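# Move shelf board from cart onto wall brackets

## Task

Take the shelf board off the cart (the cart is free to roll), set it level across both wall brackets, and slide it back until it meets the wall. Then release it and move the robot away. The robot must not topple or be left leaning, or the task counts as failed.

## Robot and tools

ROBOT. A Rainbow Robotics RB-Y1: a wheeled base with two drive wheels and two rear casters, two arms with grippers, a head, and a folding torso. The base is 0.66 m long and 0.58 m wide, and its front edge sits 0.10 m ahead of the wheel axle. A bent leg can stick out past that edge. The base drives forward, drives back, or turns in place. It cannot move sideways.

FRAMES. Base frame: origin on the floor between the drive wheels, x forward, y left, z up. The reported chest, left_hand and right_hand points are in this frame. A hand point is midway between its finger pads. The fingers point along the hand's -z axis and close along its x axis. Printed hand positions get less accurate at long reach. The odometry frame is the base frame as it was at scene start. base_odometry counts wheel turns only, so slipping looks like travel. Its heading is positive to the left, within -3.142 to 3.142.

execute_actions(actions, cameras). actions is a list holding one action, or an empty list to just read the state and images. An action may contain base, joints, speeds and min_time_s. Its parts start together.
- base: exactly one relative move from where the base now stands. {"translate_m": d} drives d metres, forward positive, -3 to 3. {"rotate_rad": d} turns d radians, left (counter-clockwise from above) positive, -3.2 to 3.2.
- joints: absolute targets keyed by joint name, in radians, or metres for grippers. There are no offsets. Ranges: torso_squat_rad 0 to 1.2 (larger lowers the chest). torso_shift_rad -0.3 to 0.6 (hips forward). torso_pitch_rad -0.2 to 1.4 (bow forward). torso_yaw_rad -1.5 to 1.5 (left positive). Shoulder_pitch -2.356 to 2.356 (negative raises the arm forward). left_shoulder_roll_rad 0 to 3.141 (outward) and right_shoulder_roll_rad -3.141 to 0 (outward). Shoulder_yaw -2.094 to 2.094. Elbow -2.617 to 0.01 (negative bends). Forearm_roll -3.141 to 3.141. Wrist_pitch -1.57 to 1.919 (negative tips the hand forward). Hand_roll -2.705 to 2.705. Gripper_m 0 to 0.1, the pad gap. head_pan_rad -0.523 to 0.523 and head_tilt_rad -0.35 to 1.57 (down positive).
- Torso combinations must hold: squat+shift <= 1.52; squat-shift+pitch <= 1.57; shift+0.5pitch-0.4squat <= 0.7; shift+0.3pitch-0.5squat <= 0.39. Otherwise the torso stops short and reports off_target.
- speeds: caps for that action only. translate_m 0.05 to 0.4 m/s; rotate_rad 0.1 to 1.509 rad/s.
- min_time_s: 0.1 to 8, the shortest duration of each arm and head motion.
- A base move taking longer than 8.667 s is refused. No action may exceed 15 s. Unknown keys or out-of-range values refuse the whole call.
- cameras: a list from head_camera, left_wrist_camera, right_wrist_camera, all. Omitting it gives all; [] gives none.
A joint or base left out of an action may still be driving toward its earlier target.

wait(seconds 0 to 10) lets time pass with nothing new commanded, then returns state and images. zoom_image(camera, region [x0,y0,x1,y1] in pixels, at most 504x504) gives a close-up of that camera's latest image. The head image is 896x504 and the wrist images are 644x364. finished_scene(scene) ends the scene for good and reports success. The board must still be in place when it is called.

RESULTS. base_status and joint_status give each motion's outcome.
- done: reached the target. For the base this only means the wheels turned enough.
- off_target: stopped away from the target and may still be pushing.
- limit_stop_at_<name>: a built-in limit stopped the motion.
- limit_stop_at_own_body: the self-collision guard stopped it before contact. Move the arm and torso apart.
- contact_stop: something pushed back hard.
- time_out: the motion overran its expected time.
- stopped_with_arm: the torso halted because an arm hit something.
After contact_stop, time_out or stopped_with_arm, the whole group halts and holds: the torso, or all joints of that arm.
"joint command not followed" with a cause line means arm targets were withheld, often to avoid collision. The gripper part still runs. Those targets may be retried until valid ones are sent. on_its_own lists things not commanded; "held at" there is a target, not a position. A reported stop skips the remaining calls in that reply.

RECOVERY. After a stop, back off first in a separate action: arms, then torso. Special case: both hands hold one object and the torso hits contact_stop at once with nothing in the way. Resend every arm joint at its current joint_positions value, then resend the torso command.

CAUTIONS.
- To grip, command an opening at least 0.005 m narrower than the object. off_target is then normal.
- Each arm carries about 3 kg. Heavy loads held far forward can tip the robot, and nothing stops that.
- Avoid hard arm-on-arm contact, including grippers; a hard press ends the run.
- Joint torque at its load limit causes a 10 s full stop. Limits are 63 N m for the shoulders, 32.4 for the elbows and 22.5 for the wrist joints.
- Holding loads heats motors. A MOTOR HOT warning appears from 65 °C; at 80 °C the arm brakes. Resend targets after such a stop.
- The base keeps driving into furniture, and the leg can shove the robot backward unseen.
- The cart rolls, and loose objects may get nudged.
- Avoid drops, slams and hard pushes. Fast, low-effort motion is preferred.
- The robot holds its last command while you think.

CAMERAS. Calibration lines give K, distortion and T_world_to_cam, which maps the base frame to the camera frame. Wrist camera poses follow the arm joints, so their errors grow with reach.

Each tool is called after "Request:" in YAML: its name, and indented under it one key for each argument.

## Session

Request:
execute_actions:
  actions: []
  cameras: ["head_camera"]

Scene clock: 0.00 s.
base_odometry: x=+0.000 y=+0.000 heading=+0.000 (m, m, rad; odometry frame)
base_status: not commanded
joint_positions: torso_squat_rad=+0.350 torso_shift_rad=-0.001 torso_pitch_rad=+0.000 torso_yaw_rad=-0.001 left_shoulder_pitch_rad=+0.038 left_shoulder_roll_rad=+0.027 left_shoulder_yaw_rad=+0.034 left_elbow_rad=-0.100 left_forearm_roll_rad=-0.016 left_wrist_pitch_rad=-0.037 left_hand_roll_rad=-0.006 left_gripper_m=+0.101 right_shoulder_pitch_rad=+0.051 right_shoulder_roll_rad=-0.015 right_shoulder_yaw_rad=-0.036 right_elbow_rad=-0.260 right_forearm_roll_rad=+0.015 right_wrist_pitch_rad=+0.019 right_hand_roll_rad=+0.001 right_gripper_m=+0.099 head_pan_rad=+0.000 head_tilt_rad=+0.399
joint_status: not commanded
chest: x=-0.2287 y=+0.0004 z=+1.2474 quat_wxyz=(+1.000, +0.000, +0.000, +0.000) (m; base frame)
left_hand: x=-0.1989 y=+0.2436 z=+0.5640 quat_wxyz=(+0.999, +0.016, -0.050, +0.011) (m; base frame)
right_hand: x=-0.1435 y=-0.2374 z=+0.5674 quat_wxyz=(+0.995, -0.012, -0.096, -0.018) (m; base frame)
pictures: head_camera
camera_calibration (this result's frames):
head_camera: T_world_to_cam=[[0.0425611, -0.998967, 0.0158928, -0.0105777], [-0.379755, -0.0308887, -0.924571, 1.32083], [0.924107, 0.0333153, -0.380678, 0.685599], [0, 0, 0, 1]] pos_world=[-0.131525, 0.00739102, 1.48236]
Images, in order (width x height): head_camera 896x504.

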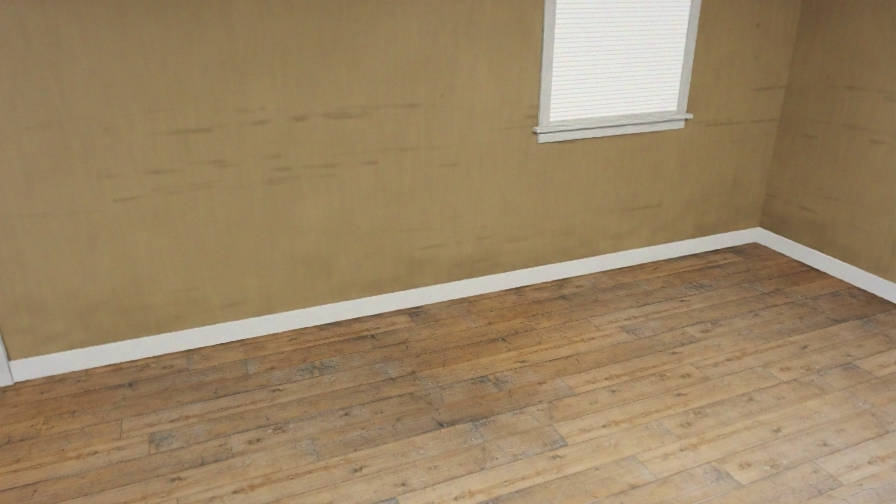

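Request:
execute_actions:
  actions:
    - {"base":{"rotate_rad":-2.2}}
  cameras: ["head_camera"]

Request:
execute_actions:
  actions:
    - {"base":{"rotate_rad":-1.0}}
  cameras: ["head_camera"]

Scene clock: 4.83 s.
base_odometry: x=+0.000 y=+0.000 heading=-2.199 (m, m, rad; odometry frame)
base_status: done
joint_positions: torso_squat_rad=+0.350 torso_shift_rad=-0.001 torso_pitch_rad=+0.000 torso_yaw_rad=-0.001 left_shoulder_pitch_rad=+0.038 left_shoulder_roll_rad=+0.028 left_shoulder_yaw_rad=+0.034 left_elbow_rad=-0.100 left_forearm_roll_rad=-0.016 left_wrist_pitch_rad=-0.037 left_hand_roll_rad=-0.006 left_gripper_m=+0.101 right_shoulder_pitch_rad=+0.051 right_shoulder_roll_rad=-0.015 right_shoulder_yaw_rad=-0.036 right_elbow_rad=-0.260 right_forearm_roll_rad=+0.015 right_wrist_pitch_rad=+0.019 right_hand_roll_rad=+0.001 right_gripper_m=+0.099 head_pan_rad=+0.000 head_tilt_rad=+0.399
joint_status: not commanded
chest: x=-0.2287 y=+0.0004 z=+1.2474 quat_wxyz=(+1.000, +0.000, +0.000, +0.000) (m; base frame)
left_hand: x=-0.1989 y=+0.2436 z=+0.5640 quat_wxyz=(+0.999, +0.016, -0.051, +0.011) (m; base frame)
right_hand: x=-0.1435 y=-0.2374 z=+0.5674 quat_wxyz=(+0.995, -0.012, -0.096, -0.018) (m; base frame)
pictures: head_camera
camera_calibration (this result's frames):
head_camera: T_world_to_cam=[[0.0425606, -0.998967, 0.0158942, -0.0105739], [-0.379715, -0.0308884, -0.924588, 1.32084], [0.924124, 0.0333157, -0.380638, 0.685591], [0, 0, 0, 1]] pos_world=[-0.131577, 0.00739478, 1.48236]
Images, in order (width x height): head_camera 896x504.

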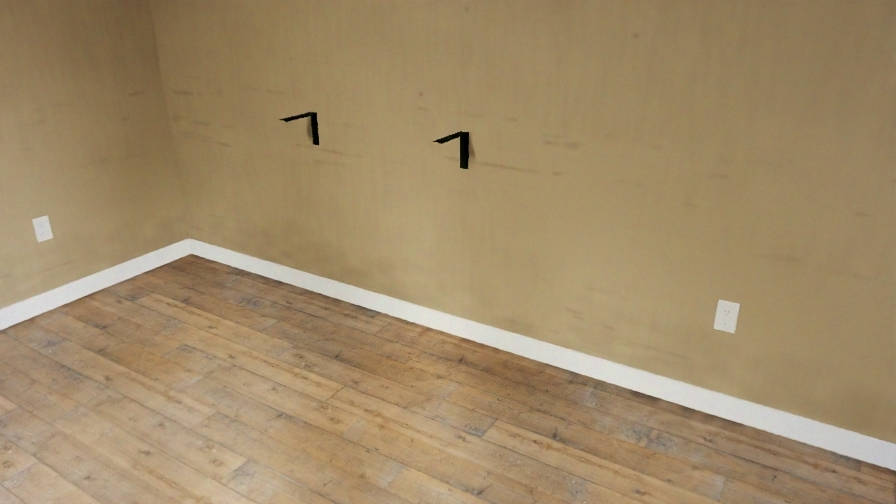

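Scene clock: 8.13 s.
base_odometry: x=+0.000 y=+0.000 heading=+3.085 (m, m, rad; odometry frame)
base_status: done
joint_positions: torso_squat_rad=+0.350 torso_shift_rad=-0.001 torso_pitch_rad=+0.000 torso_yaw_rad=-0.001 left_shoulder_pitch_rad=+0.038 left_shoulder_roll_rad=+0.028 left_shoulder_yaw_rad=+0.034 left_elbow_rad=-0.100 left_forearm_roll_rad=-0.016 left_wrist_pitch_rad=-0.037 left_hand_roll_rad=-0.006 left_gripper_m=+0.101 right_shoulder_pitch_rad=+0.051 right_shoulder_roll_rad=-0.015 right_shoulder_yaw_rad=-0.036 right_elbow_rad=-0.260 right_forearm_roll_rad=+0.015 right_wrist_pitch_rad=+0.019 right_hand_roll_rad=+0.001 right_gripper_m=+0.099 head_pan_rad=+0.000 head_tilt_rad=+0.399
joint_status: not commanded
chest: x=-0.2287 y=+0.0004 z=+1.2474 quat_wxyz=(+1.000, +0.000, +0.000, +0.000) (m; base frame)
left_hand: x=-0.1989 y=+0.2436 z=+0.5640 quat_wxyz=(+0.999, +0.016, -0.050, +0.011) (m; base frame)
right_hand: x=-0.1435 y=-0.2374 z=+0.5674 quat_wxyz=(+0.995, -0.012, -0.096, -0.018) (m; base frame)
pictures: head_camera
camera_calibration (this result's frames):
head_camera: T_world_to_cam=[[0.0425607, -0.998967, 0.0158989, -0.0105717], [-0.379731, -0.0308934, -0.924581, 1.32084], [0.924117, 0.0333135, -0.380654, 0.685594], [0, 0, 0, 1]] pos_world=[-0.131556, 0.00740472, 1.48236]
Images, in order (width x height): head_camera 896x504.

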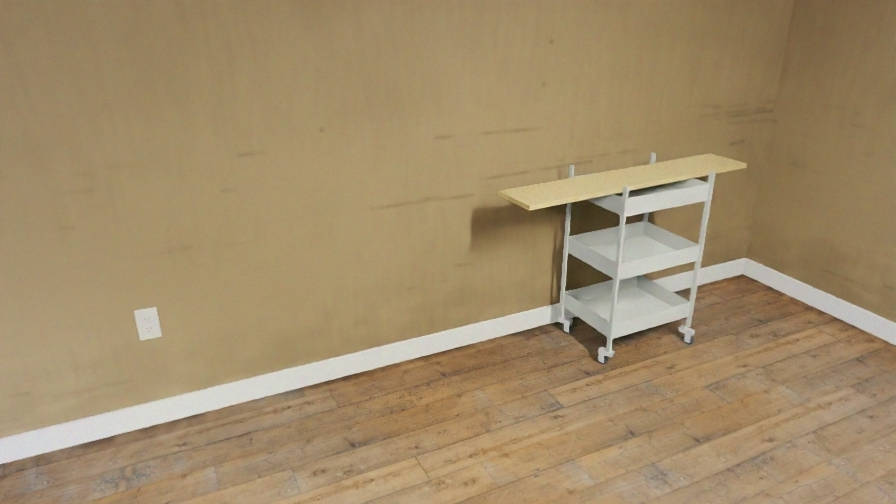

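Request:
execute_actions:
  actions:
    - {"base":{"rotate_rad":-1.053},"joints":{"torso_squat_rad":1.01,"torso_pitch_rad":0.35,"head_tilt_rad":0.05,"left_shoulder_pitch_rad":0,"right_shoulder_pitch_rad":0,"left_shoulder_yaw_rad":0,"right_shoulder_yaw_rad":0,"left_shoulder_roll_rad":0.95,"right_shoulder_roll_rad":-0.91,"left_elbow_rad":-1.57,"right_elbow_rad":-1.57,"left_forearm_roll_rad":0.95,"right_forearm_roll_rad":-0.91,"left_wrist_pitch_rad":-0.35,"right_wrist_pitch_rad":-0.35,"left_hand_roll_rad":0}}
  cameras: []

Request:
execute_actions:
  actions:
    - {"base":{"translate_m":1.82}}
  cameras: []

Request:
execute_actions:
  actions:
    - {"base":{"rotate_rad":1.571}}
  cameras: ["head_camera"]

Request:
execute_actions:
  actions:
    - {"base":{"translate_m":0.6}}

Scene clock: 11.87 s.
base_odometry: x=+0.000 y=+0.000 heading=+2.032 (m, m, rad; odometry frame)
base_status: done
joint_positions: torso_squat_rad=+1.010 torso_shift_rad=-0.001 torso_pitch_rad=+0.350 torso_yaw_rad=-0.001 left_shoulder_pitch_rad=+0.000 left_shoulder_roll_rad=+0.950 left_shoulder_yaw_rad=+0.000 left_elbow_rad=-1.570 left_forearm_roll_rad=+0.950 left_wrist_pitch_rad=-0.350 left_hand_roll_rad=+0.000 left_gripper_m=+0.101 right_shoulder_pitch_rad=+0.000 right_shoulder_roll_rad=-0.910 right_shoulder_yaw_rad=+0.000 right_elbow_rad=-1.570 right_forearm_roll_rad=-0.910 right_wrist_pitch_rad=-0.350 right_hand_roll_rad=+0.001 right_gripper_m=+0.099 head_pan_rad=+0.000 head_tilt_rad=+0.050
joint_status: all done
chest: x=-0.1222 y=+0.0002 z=+0.9434 quat_wxyz=(+0.985, +0.000, +0.174, -0.001) (m; base frame)
left_hand: x=+0.3447 y=+0.4696 z=+0.7521 quat_wxyz=(+0.707, +0.000, -0.707, +0.000) (m; base frame)
right_hand: x=+0.3402 y=-0.4631 z=+0.7432 quat_wxyz=(+0.707, -0.001, -0.707, +0.000) (m; base frame)
pictures: none
No camera images: the call's "cameras" was empty. Leave "cameras" out to get every camera's image.

Scene clock: 17.90 s.
base_odometry: x=-0.809 y=+1.630 heading=+2.031 (m, m, rad; odometry frame)
base_status: done
joint_positions: torso_squat_rad=+1.010 torso_shift_rad=-0.001 torso_pitch_rad=+0.350 torso_yaw_rad=-0.001 left_shoulder_pitch_rad=+0.000 left_shoulder_roll_rad=+0.950 left_shoulder_yaw_rad=+0.000 left_elbow_rad=-1.570 left_forearm_roll_rad=+0.950 left_wrist_pitch_rad=-0.350 left_hand_roll_rad=+0.000 left_gripper_m=+0.101 right_shoulder_pitch_rad=+0.000 right_shoulder_roll_rad=-0.910 right_shoulder_yaw_rad=+0.000 right_elbow_rad=-1.570 right_forearm_roll_rad=-0.910 right_wrist_pitch_rad=-0.350 right_hand_roll_rad=+0.001 right_gripper_m=+0.099 head_pan_rad=+0.000 head_tilt_rad=+0.050
joint_status: not commanded
chest: x=-0.1222 y=+0.0002 z=+0.9435 quat_wxyz=(+0.985, +0.000, +0.174, -0.001) (m; base frame)
left_hand: x=+0.3447 y=+0.4697 z=+0.7521 quat_wxyz=(+0.707, +0.000, -0.707, +0.000) (m; base frame)
right_hand: x=+0.3403 y=-0.4631 z=+0.7432 quat_wxyz=(+0.707, -0.001, -0.707, +0.000) (m; base frame)
pictures: none
No camera images: the call's "cameras" was empty. Leave "cameras" out to get every camera's image.

Scene clock: 21.80 s.
base_odometry: x=-0.809 y=+1.630 heading=-2.681 (m, m, rad; odometry frame)
base_status: done
joint_positions: torso_squat_rad=+1.010 torso_shift_rad=-0.001 torso_pitch_rad=+0.350 torso_yaw_rad=-0.001 left_shoulder_pitch_rad=+0.000 left_shoulder_roll_rad=+0.950 left_shoulder_yaw_rad=+0.000 left_elbow_rad=-1.570 left_forearm_roll_rad=+0.950 left_wrist_pitch_rad=-0.350 left_hand_roll_rad=+0.000 left_gripper_m=+0.101 right_shoulder_pitch_rad=+0.000 right_shoulder_roll_rad=-0.910 right_shoulder_yaw_rad=+0.000 right_elbow_rad=-1.570 right_forearm_roll_rad=-0.910 right_wrist_pitch_rad=-0.350 right_hand_roll_rad=+0.001 right_gripper_m=+0.099 head_pan_rad=+0.000 head_tilt_rad=+0.050
joint_status: not commanded
chest: x=-0.1222 y=+0.0002 z=+0.9435 quat_wxyz=(+0.985, +0.000, +0.174, -0.001) (m; base frame)
left_hand: x=+0.3447 y=+0.4697 z=+0.7521 quat_wxyz=(+0.707, +0.000, -0.707, +0.000) (m; base frame)
right_hand: x=+0.3403 y=-0.4631 z=+0.7432 quat_wxyz=(+0.707, -0.001, -0.707, +0.000) (m; base frame)
pictures: head_camera
camera_calibration (this result's frames):
head_camera: T_world_to_cam=[[0.0424671, -0.998969, 0.0160475, -0.0131865], [-0.380819, -0.0310343, -0.924129, 1.08708], [0.923674, 0.0331338, -0.381745, 0.402929], [0, 0, 0, 1]] pos_world=[0.0423679, 0.00721338, 1.15863]
Images, in order (width x height): head_camera 896x504.

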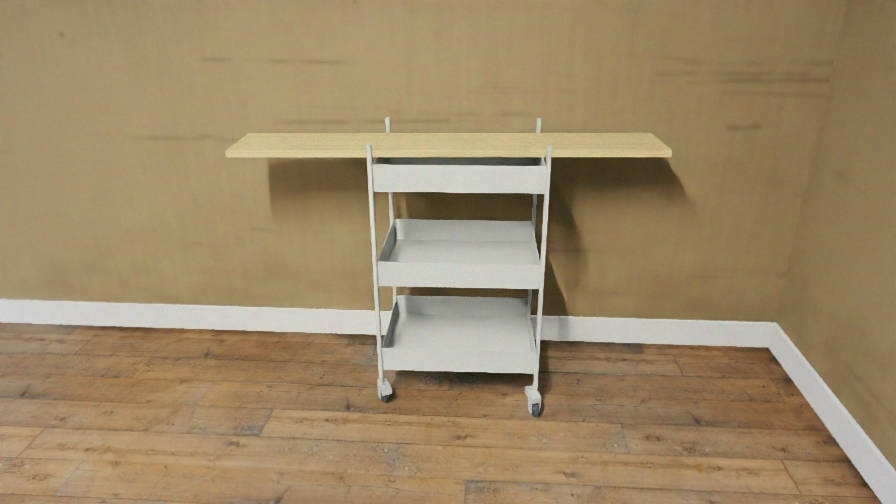

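Scene clock: 25.03 s.
base_odometry: x=-1.346 y=+1.363 heading=-2.681 (m, m, rad; odometry frame)
base_status: done
joint_positions: torso_squat_rad=+1.010 torso_shift_rad=-0.001 torso_pitch_rad=+0.350 torso_yaw_rad=-0.001 left_shoulder_pitch_rad=+0.000 left_shoulder_roll_rad=+0.950 left_shoulder_yaw_rad=+0.000 left_elbow_rad=-1.570 left_forearm_roll_rad=+0.950 left_wrist_pitch_rad=-0.350 left_hand_roll_rad=+0.000 left_gripper_m=+0.101 right_shoulder_pitch_rad=+0.000 right_shoulder_roll_rad=-0.910 right_shoulder_yaw_rad=+0.000 right_elbow_rad=-1.570 right_forearm_roll_rad=-0.910 right_wrist_pitch_rad=-0.350 right_hand_roll_rad=+0.001 right_gripper_m=+0.099 head_pan_rad=+0.000 head_tilt_rad=+0.050
joint_status: not commanded
chest: x=-0.1222 y=+0.0002 z=+0.9435 quat_wxyz=(+0.985, +0.000, +0.174, -0.001) (m; base frame)
left_hand: x=+0.3447 y=+0.4697 z=+0.7521 quat_wxyz=(+0.707, +0.000, -0.707, +0.000) (m; base frame)
right_hand: x=+0.3403 y=-0.4631 z=+0.7432 quat_wxyz=(+0.707, -0.001, -0.707, +0.000) (m; base frame)
pictures: head_camera, left_wrist_camera, right_wrist_camera
camera_calibration (this result's frames):
head_camera: T_world_to_cam=[[0.0424668, -0.998969, 0.0160485, -0.0131869], [-0.380801, -0.0310344, -0.924136, 1.08709], [0.923681, 0.0331338, -0.381726, 0.402924], [0, 0, 0, 1]] pos_world=[0.0423508, 0.00721347, 1.15864]
left_wrist_camera: T_world_to_cam=[[0.0271607, -0.0470357, 0.998524, -0.733742], [-0.602266, -0.798014, -0.0212085, 0.635788], [0.797833, -0.600801, -0.0500027, 0.127318], [0, 0, 0, 1]] pos_world=[0.301264, 0.549348, 0.752509]
right_wrist_camera: T_world_to_cam=[[0.013555, -0.0402195, -0.999099, 0.711417], [-0.638323, 0.768749, -0.0396069, 0.634594], [0.769649, 0.638285, -0.0152526, 0.133045], [0, 0, 0, 1]] pos_world=[0.293034, -0.544151, 0.73794]
Images, in order (width x height): head_camera 896x504, left_wrist_camera 644x364, right_wrist_camera 644x364.

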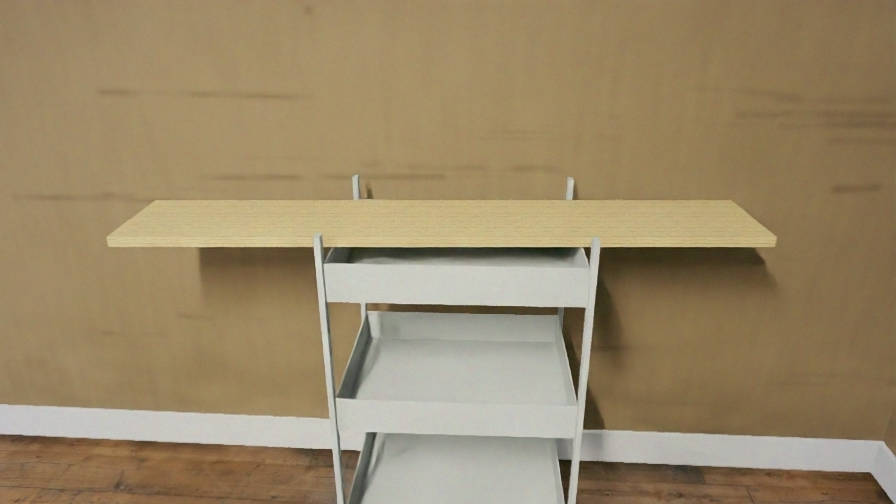

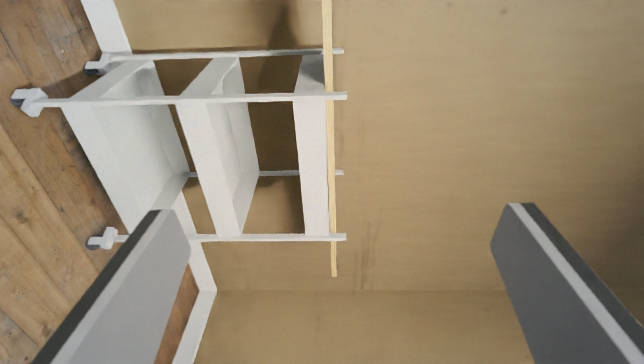

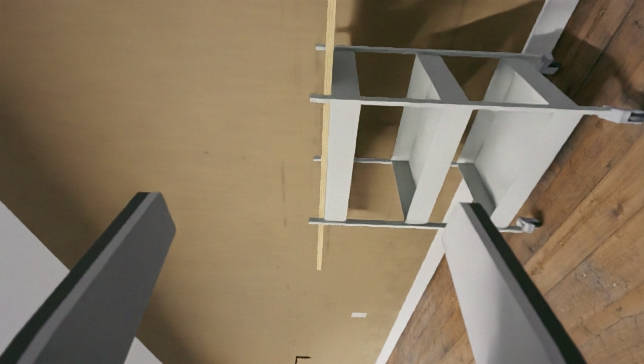

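Request:
execute_actions:
  actions:
    - {"base":{"rotate_rad":0.06}}
  cameras: []

Request:
execute_actions:
  actions:
    - {"base":{"translate_m":0.64},"joints":{"head_tilt_rad":0.4}}

Scene clock: 26.30 s.
base_odometry: x=-1.347 y=+1.363 heading=-2.622 (m, m, rad; odometry frame)
base_status: done
joint_positions: torso_squat_rad=+1.010 torso_shift_rad=-0.001 torso_pitch_rad=+0.350 torso_yaw_rad=-0.001 left_shoulder_pitch_rad=+0.000 left_shoulder_roll_rad=+0.950 left_shoulder_yaw_rad=+0.000 left_elbow_rad=-1.570 left_forearm_roll_rad=+0.950 left_wrist_pitch_rad=-0.350 left_hand_roll_rad=+0.000 left_gripper_m=+0.101 right_shoulder_pitch_rad=+0.000 right_shoulder_roll_rad=-0.910 right_shoulder_yaw_rad=+0.000 right_elbow_rad=-1.570 right_forearm_roll_rad=-0.910 right_wrist_pitch_rad=-0.350 right_hand_roll_rad=+0.001 right_gripper_m=+0.099 head_pan_rad=+0.000 head_tilt_rad=+0.050
joint_status: not commanded
chest: x=-0.1222 y=+0.0002 z=+0.9435 quat_wxyz=(+0.985, +0.000, +0.174, -0.001) (m; base frame)
left_hand: x=+0.3447 y=+0.4697 z=+0.7521 quat_wxyz=(+0.707, +0.000, -0.707, +0.000) (m; base frame)
right_hand: x=+0.3402 y=-0.4631 z=+0.7432 quat_wxyz=(+0.707, -0.001, -0.707, +0.000) (m; base frame)
pictures: none
No camera images: the call's "cameras" was empty. Leave "cameras" out to get every camera's image.

Scene clock: 29.47 s.
base_odometry: x=-1.902 y=+1.045 heading=-2.621 (m, m, rad; odometry frame)
base_status: done
joint_positions: torso_squat_rad=+1.010 torso_shift_rad=-0.001 torso_pitch_rad=+0.350 torso_yaw_rad=-0.001 left_shoulder_pitch_rad=+0.000 left_shoulder_roll_rad=+0.950 left_shoulder_yaw_rad=+0.000 left_elbow_rad=-1.570 left_forearm_roll_rad=+0.950 left_wrist_pitch_rad=-0.350 left_hand_roll_rad=+0.000 left_gripper_m=+0.101 right_shoulder_pitch_rad=+0.000 right_shoulder_roll_rad=-0.910 right_shoulder_yaw_rad=+0.000 right_elbow_rad=-1.570 right_forearm_roll_rad=-0.910 right_wrist_pitch_rad=-0.350 right_hand_roll_rad=+0.001 right_gripper_m=+0.099 head_pan_rad=+0.000 head_tilt_rad=+0.400
joint_status: all done
chest: x=-0.1222 y=+0.0002 z=+0.9435 quat_wxyz=(+0.985, +0.000, +0.174, -0.001) (m; base frame)
left_hand: x=+0.3447 y=+0.4697 z=+0.7521 quat_wxyz=(+0.707, +0.000, -0.707, +0.000) (m; base frame)
right_hand: x=+0.3403 y=-0.4631 z=+0.7432 quat_wxyz=(+0.707, -0.001, -0.707, +0.000) (m; base frame)
pictures: head_camera, left_wrist_camera, right_wrist_camera
camera_calibration (this result's frames):
head_camera: T_world_to_cam=[[0.0452515, -0.998976, 0.000299882, 0.00461133], [-0.674591, -0.0307789, -0.73755, 0.867727], [0.736804, 0.0331729, -0.675292, 0.726691], [0, 0, 0, 1]] pos_world=[0.0497228, 0.00720783, 1.13072]
left_wrist_camera: T_world_to_cam=[[0.0272061, -0.047021, 0.998523, -0.733737], [-0.60225, -0.798027, -0.0211705, 0.635763], [0.797844, -0.600784, -0.0500296, 0.12734], [0, 0, 0, 1]] pos_world=[0.301252, 0.549359, 0.752484]
right_wrist_camera: T_world_to_cam=[[0.0135316, -0.0402331, -0.999099, 0.711414], [-0.638335, 0.768739, -0.0396021, 0.634588], [0.769639, 0.638296, -0.0152799, 0.133062], [0, 0, 0, 1]] pos_world=[0.293044, -0.544143, 0.737937]
Images, in order (width x height): head_camera 896x504, left_wrist_camera 644x364, right_wrist_camera 644x364.

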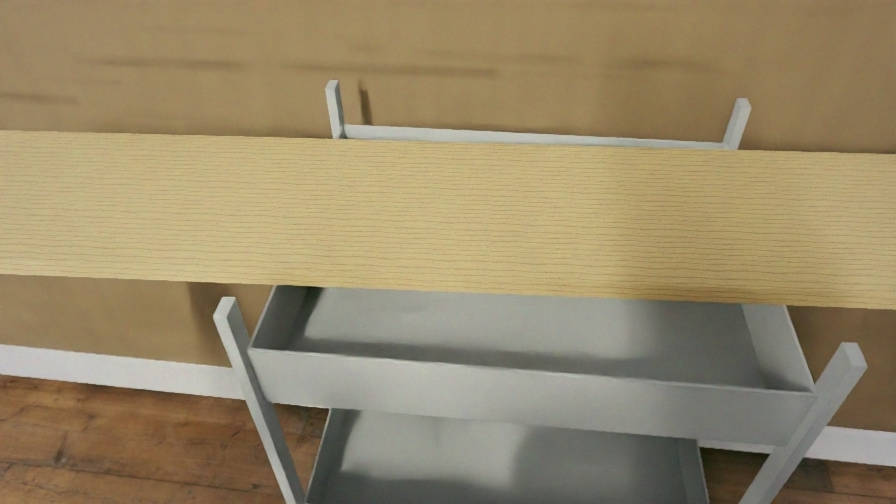

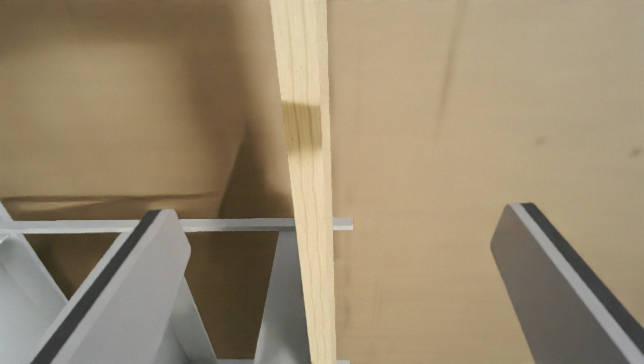

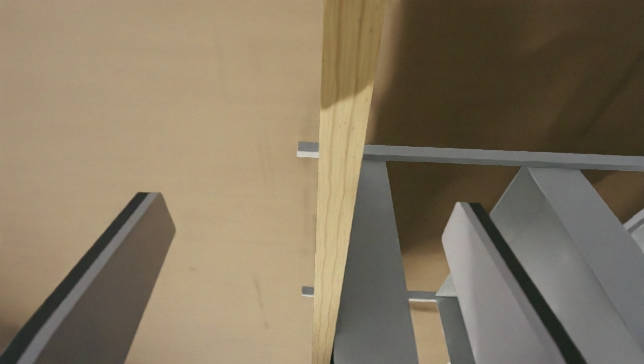

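Request:
execute_actions:
  actions:
    - {"base":{"translate_m":0.115},"speeds":{"translate_m":0.1},"joints":{"torso_squat_rad":1.032}}

Request:
execute_actions:
  actions:
    - {"joints":{"left_gripper_m":0,"right_gripper_m":0}}
  cameras: []

Request:
execute_actions:
  actions:
    - {"joints":{"torso_squat_rad":0.5,"head_tilt_rad":0.2}}
  cameras: []

Request:
execute_actions:
  actions:
    - {"base":{"translate_m":-1.0},"speeds":{"translate_m":0.3}}
  cameras: []

Request:
execute_actions:
  actions:
    - {"base":{"rotate_rad":1.5},"speeds":{"rotate_rad":0.5}}

Scene clock: 31.53 s.
base_odometry: x=-2.002 y=+0.988 heading=-2.621 (m, m, rad; odometry frame)
base_status: done
joint_positions: torso_squat_rad=+1.032 torso_shift_rad=-0.001 torso_pitch_rad=+0.350 torso_yaw_rad=-0.001 left_shoulder_pitch_rad=+0.000 left_shoulder_roll_rad=+0.950 left_shoulder_yaw_rad=+0.000 left_elbow_rad=-1.570 left_forearm_roll_rad=+0.950 left_wrist_pitch_rad=-0.350 left_hand_roll_rad=+0.000 left_gripper_m=+0.101 right_shoulder_pitch_rad=+0.000 right_shoulder_roll_rad=-0.910 right_shoulder_yaw_rad=+0.000 right_elbow_rad=-1.570 right_forearm_roll_rad=-0.910 right_wrist_pitch_rad=-0.350 right_hand_roll_rad=+0.001 right_gripper_m=+0.099 head_pan_rad=+0.000 head_tilt_rad=+0.400
joint_status: all done
chest: x=-0.1222 y=+0.0002 z=+0.9303 quat_wxyz=(+0.985, +0.000, +0.174, -0.001) (m; base frame)
left_hand: x=+0.3447 y=+0.4697 z=+0.7390 quat_wxyz=(+0.707, +0.000, -0.707, +0.000) (m; base frame)
right_hand: x=+0.3402 y=-0.4631 z=+0.7300 quat_wxyz=(+0.707, -0.001, -0.707, +0.000) (m; base frame)
pictures: head_camera, left_wrist_camera, right_wrist_camera
camera_calibration (this result's frames):
head_camera: T_world_to_cam=[[0.0452492, -0.998976, 0.000302819, 0.00460633], [-0.674556, -0.030778, -0.737581, 0.858069], [0.736835, 0.0331707, -0.675258, 0.717807], [0, 0, 0, 1]] pos_world=[0.0497021, 0.00720112, 1.1176]
left_wrist_camera: T_world_to_cam=[[0.0271836, -0.047, 0.998525, -0.720637], [-0.602251, -0.798026, -0.0211671, 0.635467], [0.797844, -0.600787, -0.049999, 0.126662], [0, 0, 0, 1]] pos_world=[0.301243, 0.549346, 0.739358]
right_wrist_camera: T_world_to_cam=[[0.0134045, -0.0402693, -0.999099, 0.698277], [-0.638294, 0.768776, -0.0395498, 0.63403], [0.769676, 0.638249, -0.0153986, 0.132982], [0, 0, 0, 1]] pos_world=[0.292984, -0.544184, 0.724771]
Images, in order (width x height): head_camera 896x504, left_wrist_camera 644x364, right_wrist_camera 644x364.

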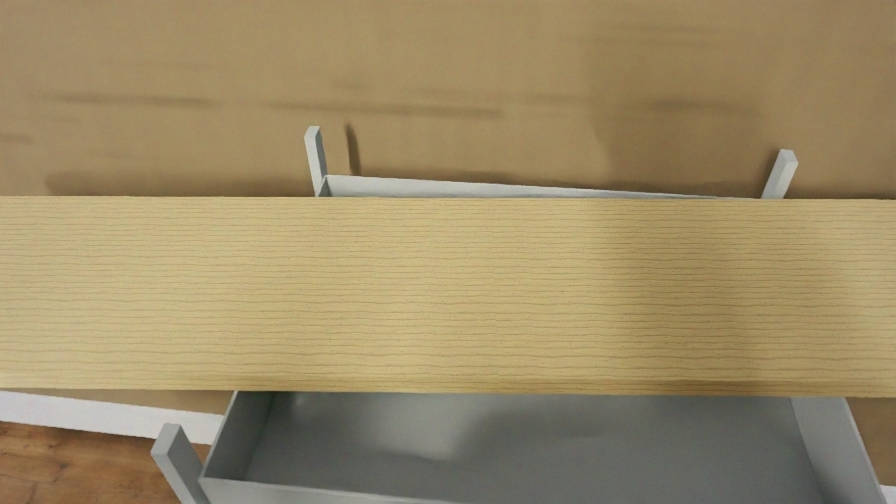

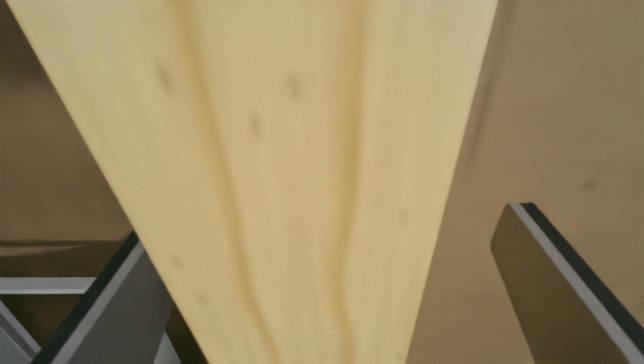

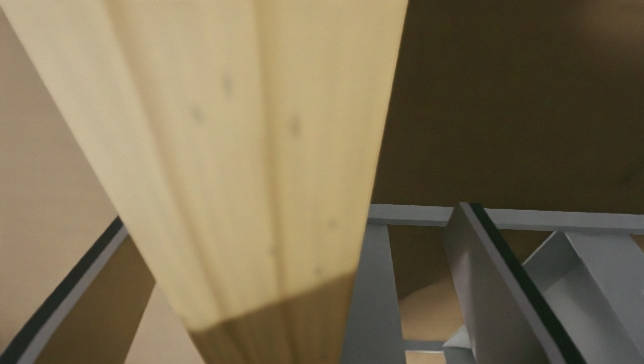

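Scene clock: 33.03 s.
base_odometry: x=-2.002 y=+0.988 heading=-2.621 (m, m, rad; odometry frame)
base_status: not commanded
joint_positions: torso_squat_rad=+1.032 torso_shift_rad=-0.001 torso_pitch_rad=+0.350 torso_yaw_rad=-0.001 left_shoulder_pitch_rad=+0.000 left_shoulder_roll_rad=+0.950 left_shoulder_yaw_rad=+0.000 left_elbow_rad=-1.570 left_forearm_roll_rad=+0.950 left_wrist_pitch_rad=-0.350 left_hand_roll_rad=+0.000 left_gripper_m=+0.019 right_shoulder_pitch_rad=+0.000 right_shoulder_roll_rad=-0.910 right_shoulder_yaw_rad=-0.001 right_elbow_rad=-1.570 right_forearm_roll_rad=-0.910 right_wrist_pitch_rad=-0.350 right_hand_roll_rad=+0.001 right_gripper_m=+0.018 head_pan_rad=+0.000 head_tilt_rad=+0.400
joint_status: left_gripper_m off_target (ended at +0.019, target +0.000); right_gripper_m off_target (ended at +0.018, target +0.000)
chest: x=-0.1223 y=+0.0003 z=+0.9304 quat_wxyz=(+0.985, +0.000, +0.174, -0.001) (m; base frame)
left_hand: x=+0.3446 y=+0.4696 z=+0.7389 quat_wxyz=(+0.707, +0.000, -0.707, +0.000) (m; base frame)
right_hand: x=+0.3405 y=-0.4632 z=+0.7312 quat_wxyz=(+0.707, -0.002, -0.708, +0.000) (m; base frame)
pictures: none
No camera images: the call's "cameras" was empty. Leave "cameras" out to get every camera's image.

Scene clock: 35.70 s.
base_odometry: x=-2.002 y=+0.988 heading=-2.621 (m, m, rad; odometry frame)
base_status: not commanded
joint_positions: torso_squat_rad=+0.500 torso_shift_rad=-0.001 torso_pitch_rad=+0.351 torso_yaw_rad=-0.001 left_shoulder_pitch_rad=+0.001 left_shoulder_roll_rad=+0.950 left_shoulder_yaw_rad=-0.001 left_elbow_rad=-1.569 left_forearm_roll_rad=+0.950 left_wrist_pitch_rad=-0.349 left_hand_roll_rad=+0.000 left_gripper_m=+0.019 right_shoulder_pitch_rad=+0.001 right_shoulder_roll_rad=-0.910 right_shoulder_yaw_rad=+0.001 right_elbow_rad=-1.569 right_forearm_roll_rad=-0.910 right_wrist_pitch_rad=-0.349 right_hand_roll_rad=+0.001 right_gripper_m=+0.017 head_pan_rad=+0.000 head_tilt_rad=+0.200
joint_status: all done
chest: x=-0.1220 y=+0.0004 z=+1.1854 quat_wxyz=(+0.985, +0.000, +0.175, -0.001) (m; base frame)
left_hand: x=+0.3443 y=+0.4699 z=+0.9925 quat_wxyz=(+0.708, +0.000, -0.706, +0.000) (m; base frame)
right_hand: x=+0.3397 y=-0.4631 z=+0.9834 quat_wxyz=(+0.709, -0.002, -0.705, +0.000) (m; base frame)
pictures: none
No camera images: the call's "cameras" was empty. Leave "cameras" out to get every camera's image.

Scene clock: 40.67 s.
base_odometry: x=-1.135 y=+1.486 heading=-2.619 (m, m, rad; odometry frame)
base_status: done
joint_positions: torso_squat_rad=+0.500 torso_shift_rad=-0.001 torso_pitch_rad=+0.351 torso_yaw_rad=-0.001 left_shoulder_pitch_rad=+0.001 left_shoulder_roll_rad=+0.950 left_shoulder_yaw_rad=-0.001 left_elbow_rad=-1.569 left_forearm_roll_rad=+0.950 left_wrist_pitch_rad=-0.349 left_hand_roll_rad=+0.000 left_gripper_m=+0.019 right_shoulder_pitch_rad=+0.001 right_shoulder_roll_rad=-0.910 right_shoulder_yaw_rad=+0.001 right_elbow_rad=-1.569 right_forearm_roll_rad=-0.910 right_wrist_pitch_rad=-0.349 right_hand_roll_rad=+0.001 right_gripper_m=+0.017 head_pan_rad=+0.000 head_tilt_rad=+0.200
joint_status: not commanded
chest: x=-0.1221 y=+0.0004 z=+1.1854 quat_wxyz=(+0.985, +0.000, +0.175, -0.001) (m; base frame)
left_hand: x=+0.3442 y=+0.4699 z=+0.9925 quat_wxyz=(+0.708, +0.000, -0.706, +0.000) (m; base frame)
right_hand: x=+0.3396 y=-0.4631 z=+0.9834 quat_wxyz=(+0.709, -0.002, -0.705, +0.000) (m; base frame)
pictures: none
No camera images: the call's "cameras" was empty. Leave "cameras" out to get every camera's image.

Scene clock: 45.03 s.
base_odometry: x=-1.135 y=+1.486 heading=-1.120 (m, m, rad; odometry frame)
base_status: done
joint_positions: torso_squat_rad=+0.500 torso_shift_rad=-0.001 torso_pitch_rad=+0.351 torso_yaw_rad=-0.001 left_shoulder_pitch_rad=+0.001 left_shoulder_roll_rad=+0.950 left_shoulder_yaw_rad=-0.001 left_elbow_rad=-1.569 left_forearm_roll_rad=+0.950 left_wrist_pitch_rad=-0.349 left_hand_roll_rad=+0.000 left_gripper_m=+0.019 right_shoulder_pitch_rad=+0.001 right_shoulder_roll_rad=-0.910 right_shoulder_yaw_rad=+0.001 right_elbow_rad=-1.569 right_forearm_roll_rad=-0.910 right_wrist_pitch_rad=-0.349 right_hand_roll_rad=+0.001 right_gripper_m=+0.017 head_pan_rad=+0.000 head_tilt_rad=+0.200
joint_status: not commanded
chest: x=-0.1221 y=+0.0004 z=+1.1854 quat_wxyz=(+0.985, +0.000, +0.175, -0.001) (m; base frame)
left_hand: x=+0.3442 y=+0.4699 z=+0.9925 quat_wxyz=(+0.708, +0.000, -0.706, +0.000) (m; base frame)
right_hand: x=+0.3396 y=-0.4631 z=+0.9833 quat_wxyz=(+0.709, -0.001, -0.705, +0.000) (m; base frame)
pictures: head_camera, left_wrist_camera, right_wrist_camera
camera_calibration (this result's frames):
head_camera: T_world_to_cam=[[0.0443598, -0.998971, 0.00943649, -0.00782826], [-0.515278, -0.0309715, -0.856463, 1.21392], [0.855874, 0.0331301, -0.516122, 0.676325], [0, 0, 0, 1]] pos_world=[0.047004, 0.00736998, 1.38882]
left_wrist_camera: T_world_to_cam=[[0.0306395, -0.0469816, 0.998426, -0.97487], [-0.602012, -0.798259, -0.0190882, 0.638704], [0.797899, -0.600479, -0.0527418, 0.142438], [0, 0, 0, 1]] pos_world=[0.300726, 0.549582, 0.993039]
right_wrist_camera: T_world_to_cam=[[0.00902143, -0.0400047, -0.999159, 0.953006], [-0.63805, 0.769127, -0.0365556, 0.640816], [0.769942, 0.637843, -0.0185864, 0.140197], [0, 0, 0, 1]] pos_world=[0.292332, -0.544167, 0.978235]
Images, in order (width x height): head_camera 896x504, left_wrist_camera 644x364, right_wrist_camera 644x364.

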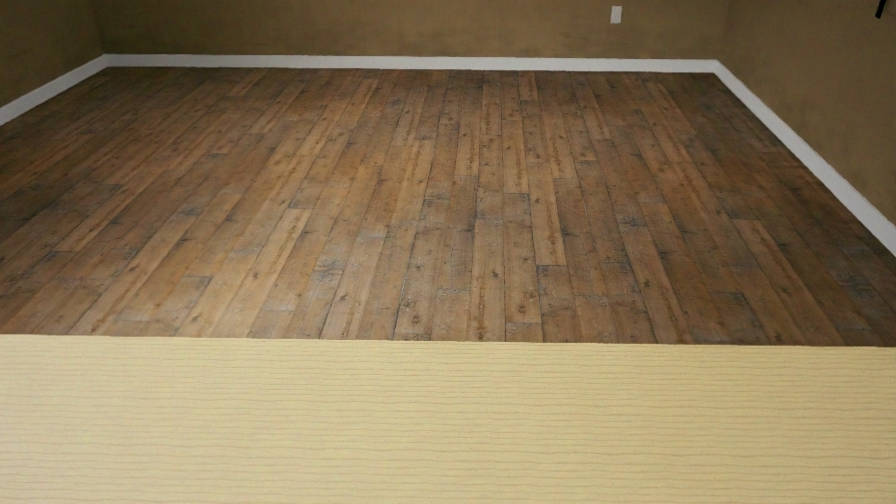

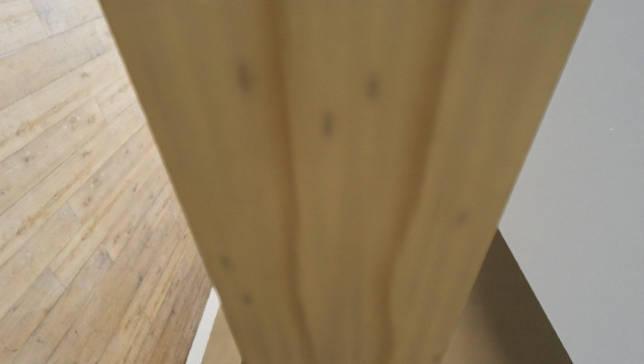

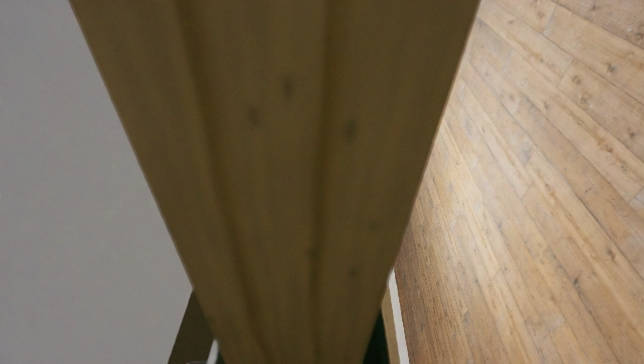

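Request:
execute_actions:
  actions:
    - {"base":{"translate_m":1.72}}
  cameras: []

Request:
execute_actions:
  actions:
    - {"base":{"translate_m":1.72},"joints":{"torso_squat_rad":0.3}}
  cameras: []

Request:
execute_actions:
  actions:
    - {"base":{"rotate_rad":-1.58},"speeds":{"rotate_rad":0.5}}
  cameras: ["head_camera"]

Request:
execute_actions:
  actions:
    - {"base":{"translate_m":0.4}}
  cameras: ["head_camera"]

Scene clock: 51.07 s.
base_odometry: x=-0.385 y=-0.061 heading=-1.119 (m, m, rad; odometry frame)
base_status: done
joint_positions: torso_squat_rad=+0.500 torso_shift_rad=-0.001 torso_pitch_rad=+0.351 torso_yaw_rad=-0.001 left_shoulder_pitch_rad=+0.001 left_shoulder_roll_rad=+0.950 left_shoulder_yaw_rad=-0.001 left_elbow_rad=-1.569 left_forearm_roll_rad=+0.950 left_wrist_pitch_rad=-0.349 left_hand_roll_rad=+0.000 left_gripper_m=+0.019 right_shoulder_pitch_rad=+0.001 right_shoulder_roll_rad=-0.910 right_shoulder_yaw_rad=+0.001 right_elbow_rad=-1.569 right_forearm_roll_rad=-0.910 right_wrist_pitch_rad=-0.349 right_hand_roll_rad=+0.001 right_gripper_m=+0.017 head_pan_rad=+0.000 head_tilt_rad=+0.200
joint_status: not commanded
chest: x=-0.1220 y=+0.0004 z=+1.1854 quat_wxyz=(+0.985, +0.000, +0.175, -0.001) (m; base frame)
left_hand: x=+0.3442 y=+0.4699 z=+0.9924 quat_wxyz=(+0.709, +0.000, -0.706, +0.000) (m; base frame)
right_hand: x=+0.3397 y=-0.4631 z=+0.9832 quat_wxyz=(+0.709, -0.001, -0.705, +0.000) (m; base frame)
pictures: none
No camera images: the call's "cameras" was empty. Leave "cameras" out to get every camera's image.

Scene clock: 56.93 s.
base_odometry: x=+0.367 y=-1.609 heading=-1.119 (m, m, rad; odometry frame)
base_status: done
joint_positions: torso_squat_rad=+0.300 torso_shift_rad=-0.001 torso_pitch_rad=+0.351 torso_yaw_rad=-0.001 left_shoulder_pitch_rad=+0.001 left_shoulder_roll_rad=+0.950 left_shoulder_yaw_rad=-0.001 left_elbow_rad=-1.569 left_forearm_roll_rad=+0.950 left_wrist_pitch_rad=-0.349 left_hand_roll_rad=+0.000 left_gripper_m=+0.019 right_shoulder_pitch_rad=+0.001 right_shoulder_roll_rad=-0.909 right_shoulder_yaw_rad=+0.001 right_elbow_rad=-1.569 right_forearm_roll_rad=-0.910 right_wrist_pitch_rad=-0.349 right_hand_roll_rad=+0.001 right_gripper_m=+0.017 head_pan_rad=+0.000 head_tilt_rad=+0.200
joint_status: all done
chest: x=-0.1220 y=+0.0004 z=+1.2398 quat_wxyz=(+0.985, +0.000, +0.175, -0.001) (m; base frame)
left_hand: x=+0.3441 y=+0.4699 z=+1.0468 quat_wxyz=(+0.709, +0.000, -0.706, +0.000) (m; base frame)
right_hand: x=+0.3396 y=-0.4631 z=+1.0376 quat_wxyz=(+0.709, -0.001, -0.705, +0.000) (m; base frame)
pictures: none
No camera images: the call's "cameras" was empty. Leave "cameras" out to get every camera's image.

Scene clock: 61.43 s.
base_odometry: x=+0.367 y=-1.608 heading=-2.698 (m, m, rad; odometry frame)
base_status: done
joint_positions: torso_squat_rad=+0.300 torso_shift_rad=-0.001 torso_pitch_rad=+0.351 torso_yaw_rad=-0.001 left_shoulder_pitch_rad=+0.001 left_shoulder_roll_rad=+0.950 left_shoulder_yaw_rad=-0.001 left_elbow_rad=-1.569 left_forearm_roll_rad=+0.950 left_wrist_pitch_rad=-0.349 left_hand_roll_rad=+0.000 left_gripper_m=+0.019 right_shoulder_pitch_rad=+0.001 right_shoulder_roll_rad=-0.909 right_shoulder_yaw_rad=+0.001 right_elbow_rad=-1.569 right_forearm_roll_rad=-0.910 right_wrist_pitch_rad=-0.349 right_hand_roll_rad=+0.001 right_gripper_m=+0.017 head_pan_rad=+0.000 head_tilt_rad=+0.200
joint_status: not commanded
chest: x=-0.1220 y=+0.0004 z=+1.2398 quat_wxyz=(+0.985, +0.000, +0.175, -0.001) (m; base frame)
left_hand: x=+0.3441 y=+0.4699 z=+1.0468 quat_wxyz=(+0.709, +0.000, -0.706, +0.000) (m; base frame)
right_hand: x=+0.3396 y=-0.4631 z=+1.0376 quat_wxyz=(+0.709, -0.001, -0.705, +0.000) (m; base frame)
pictures: head_camera
camera_calibration (this result's frames):
head_camera: T_world_to_cam=[[0.0443724, -0.998971, 0.00939295, -0.00828756], [-0.515433, -0.0309467, -0.856371, 1.26041], [0.85578, 0.0331578, -0.516276, 0.70454], [0, 0, 0, 1]] pos_world=[0.0470926, 0.00736548, 1.44319]
Images, in order (width x height): head_camera 896x504.

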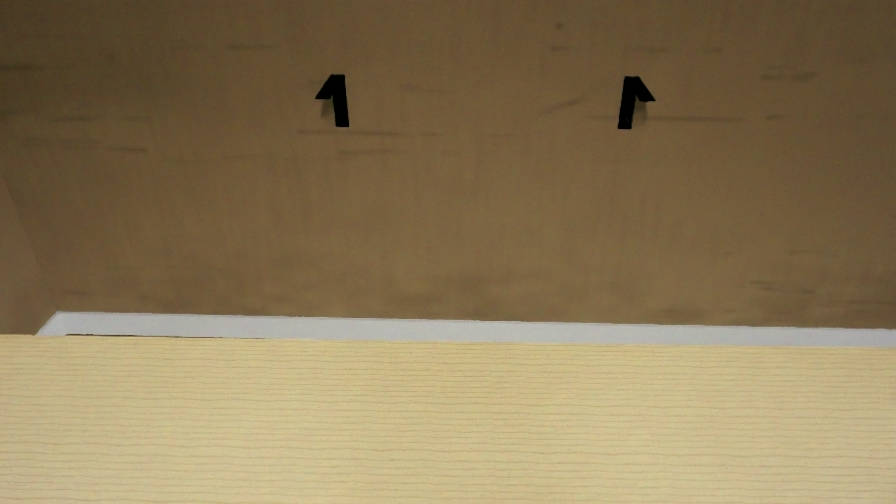

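Scene clock: 64.00 s.
base_odometry: x=+0.005 y=-1.780 heading=-2.698 (m, m, rad; odometry frame)
base_status: done
joint_positions: torso_squat_rad=+0.300 torso_shift_rad=-0.001 torso_pitch_rad=+0.351 torso_yaw_rad=-0.001 left_shoulder_pitch_rad=+0.001 left_shoulder_roll_rad=+0.950 left_shoulder_yaw_rad=-0.001 left_elbow_rad=-1.569 left_forearm_roll_rad=+0.950 left_wrist_pitch_rad=-0.349 left_hand_roll_rad=+0.000 left_gripper_m=+0.019 right_shoulder_pitch_rad=+0.001 right_shoulder_roll_rad=-0.909 right_shoulder_yaw_rad=+0.001 right_elbow_rad=-1.569 right_forearm_roll_rad=-0.910 right_wrist_pitch_rad=-0.349 right_hand_roll_rad=+0.001 right_gripper_m=+0.017 head_pan_rad=+0.000 head_tilt_rad=+0.200
joint_status: not commanded
chest: x=-0.1220 y=+0.0004 z=+1.2398 quat_wxyz=(+0.985, +0.000, +0.175, -0.001) (m; base frame)
left_hand: x=+0.3441 y=+0.4699 z=+1.0468 quat_wxyz=(+0.709, +0.000, -0.706, +0.000) (m; base frame)
right_hand: x=+0.3396 y=-0.4631 z=+1.0376 quat_wxyz=(+0.709, -0.001, -0.705, +0.000) (m; base frame)
pictures: head_camera
camera_calibration (this result's frames):
head_camera: T_world_to_cam=[[0.0443724, -0.998971, 0.00939323, -0.00828765], [-0.515415, -0.0309463, -0.856382, 1.26042], [0.855791, 0.0331583, -0.516258, 0.70453], [0, 0, 0, 1]] pos_world=[0.0470778, 0.00736519, 1.4432]
Images, in order (width x height): head_camera 896x504.

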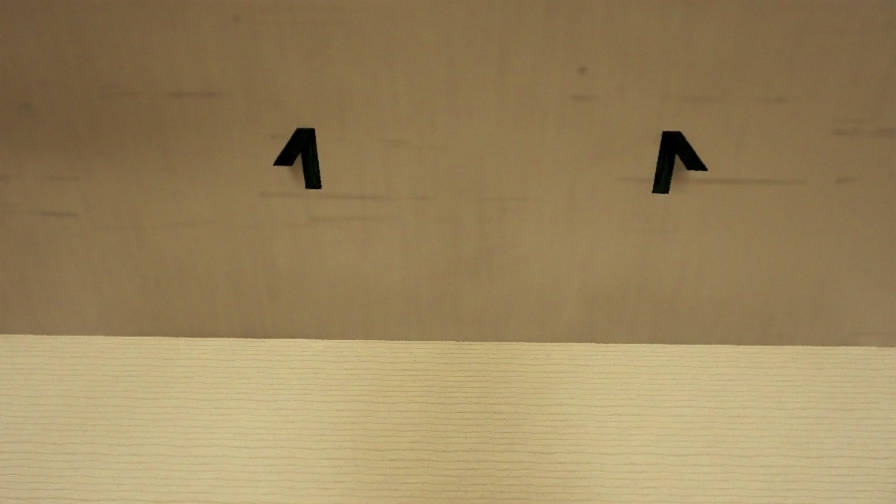

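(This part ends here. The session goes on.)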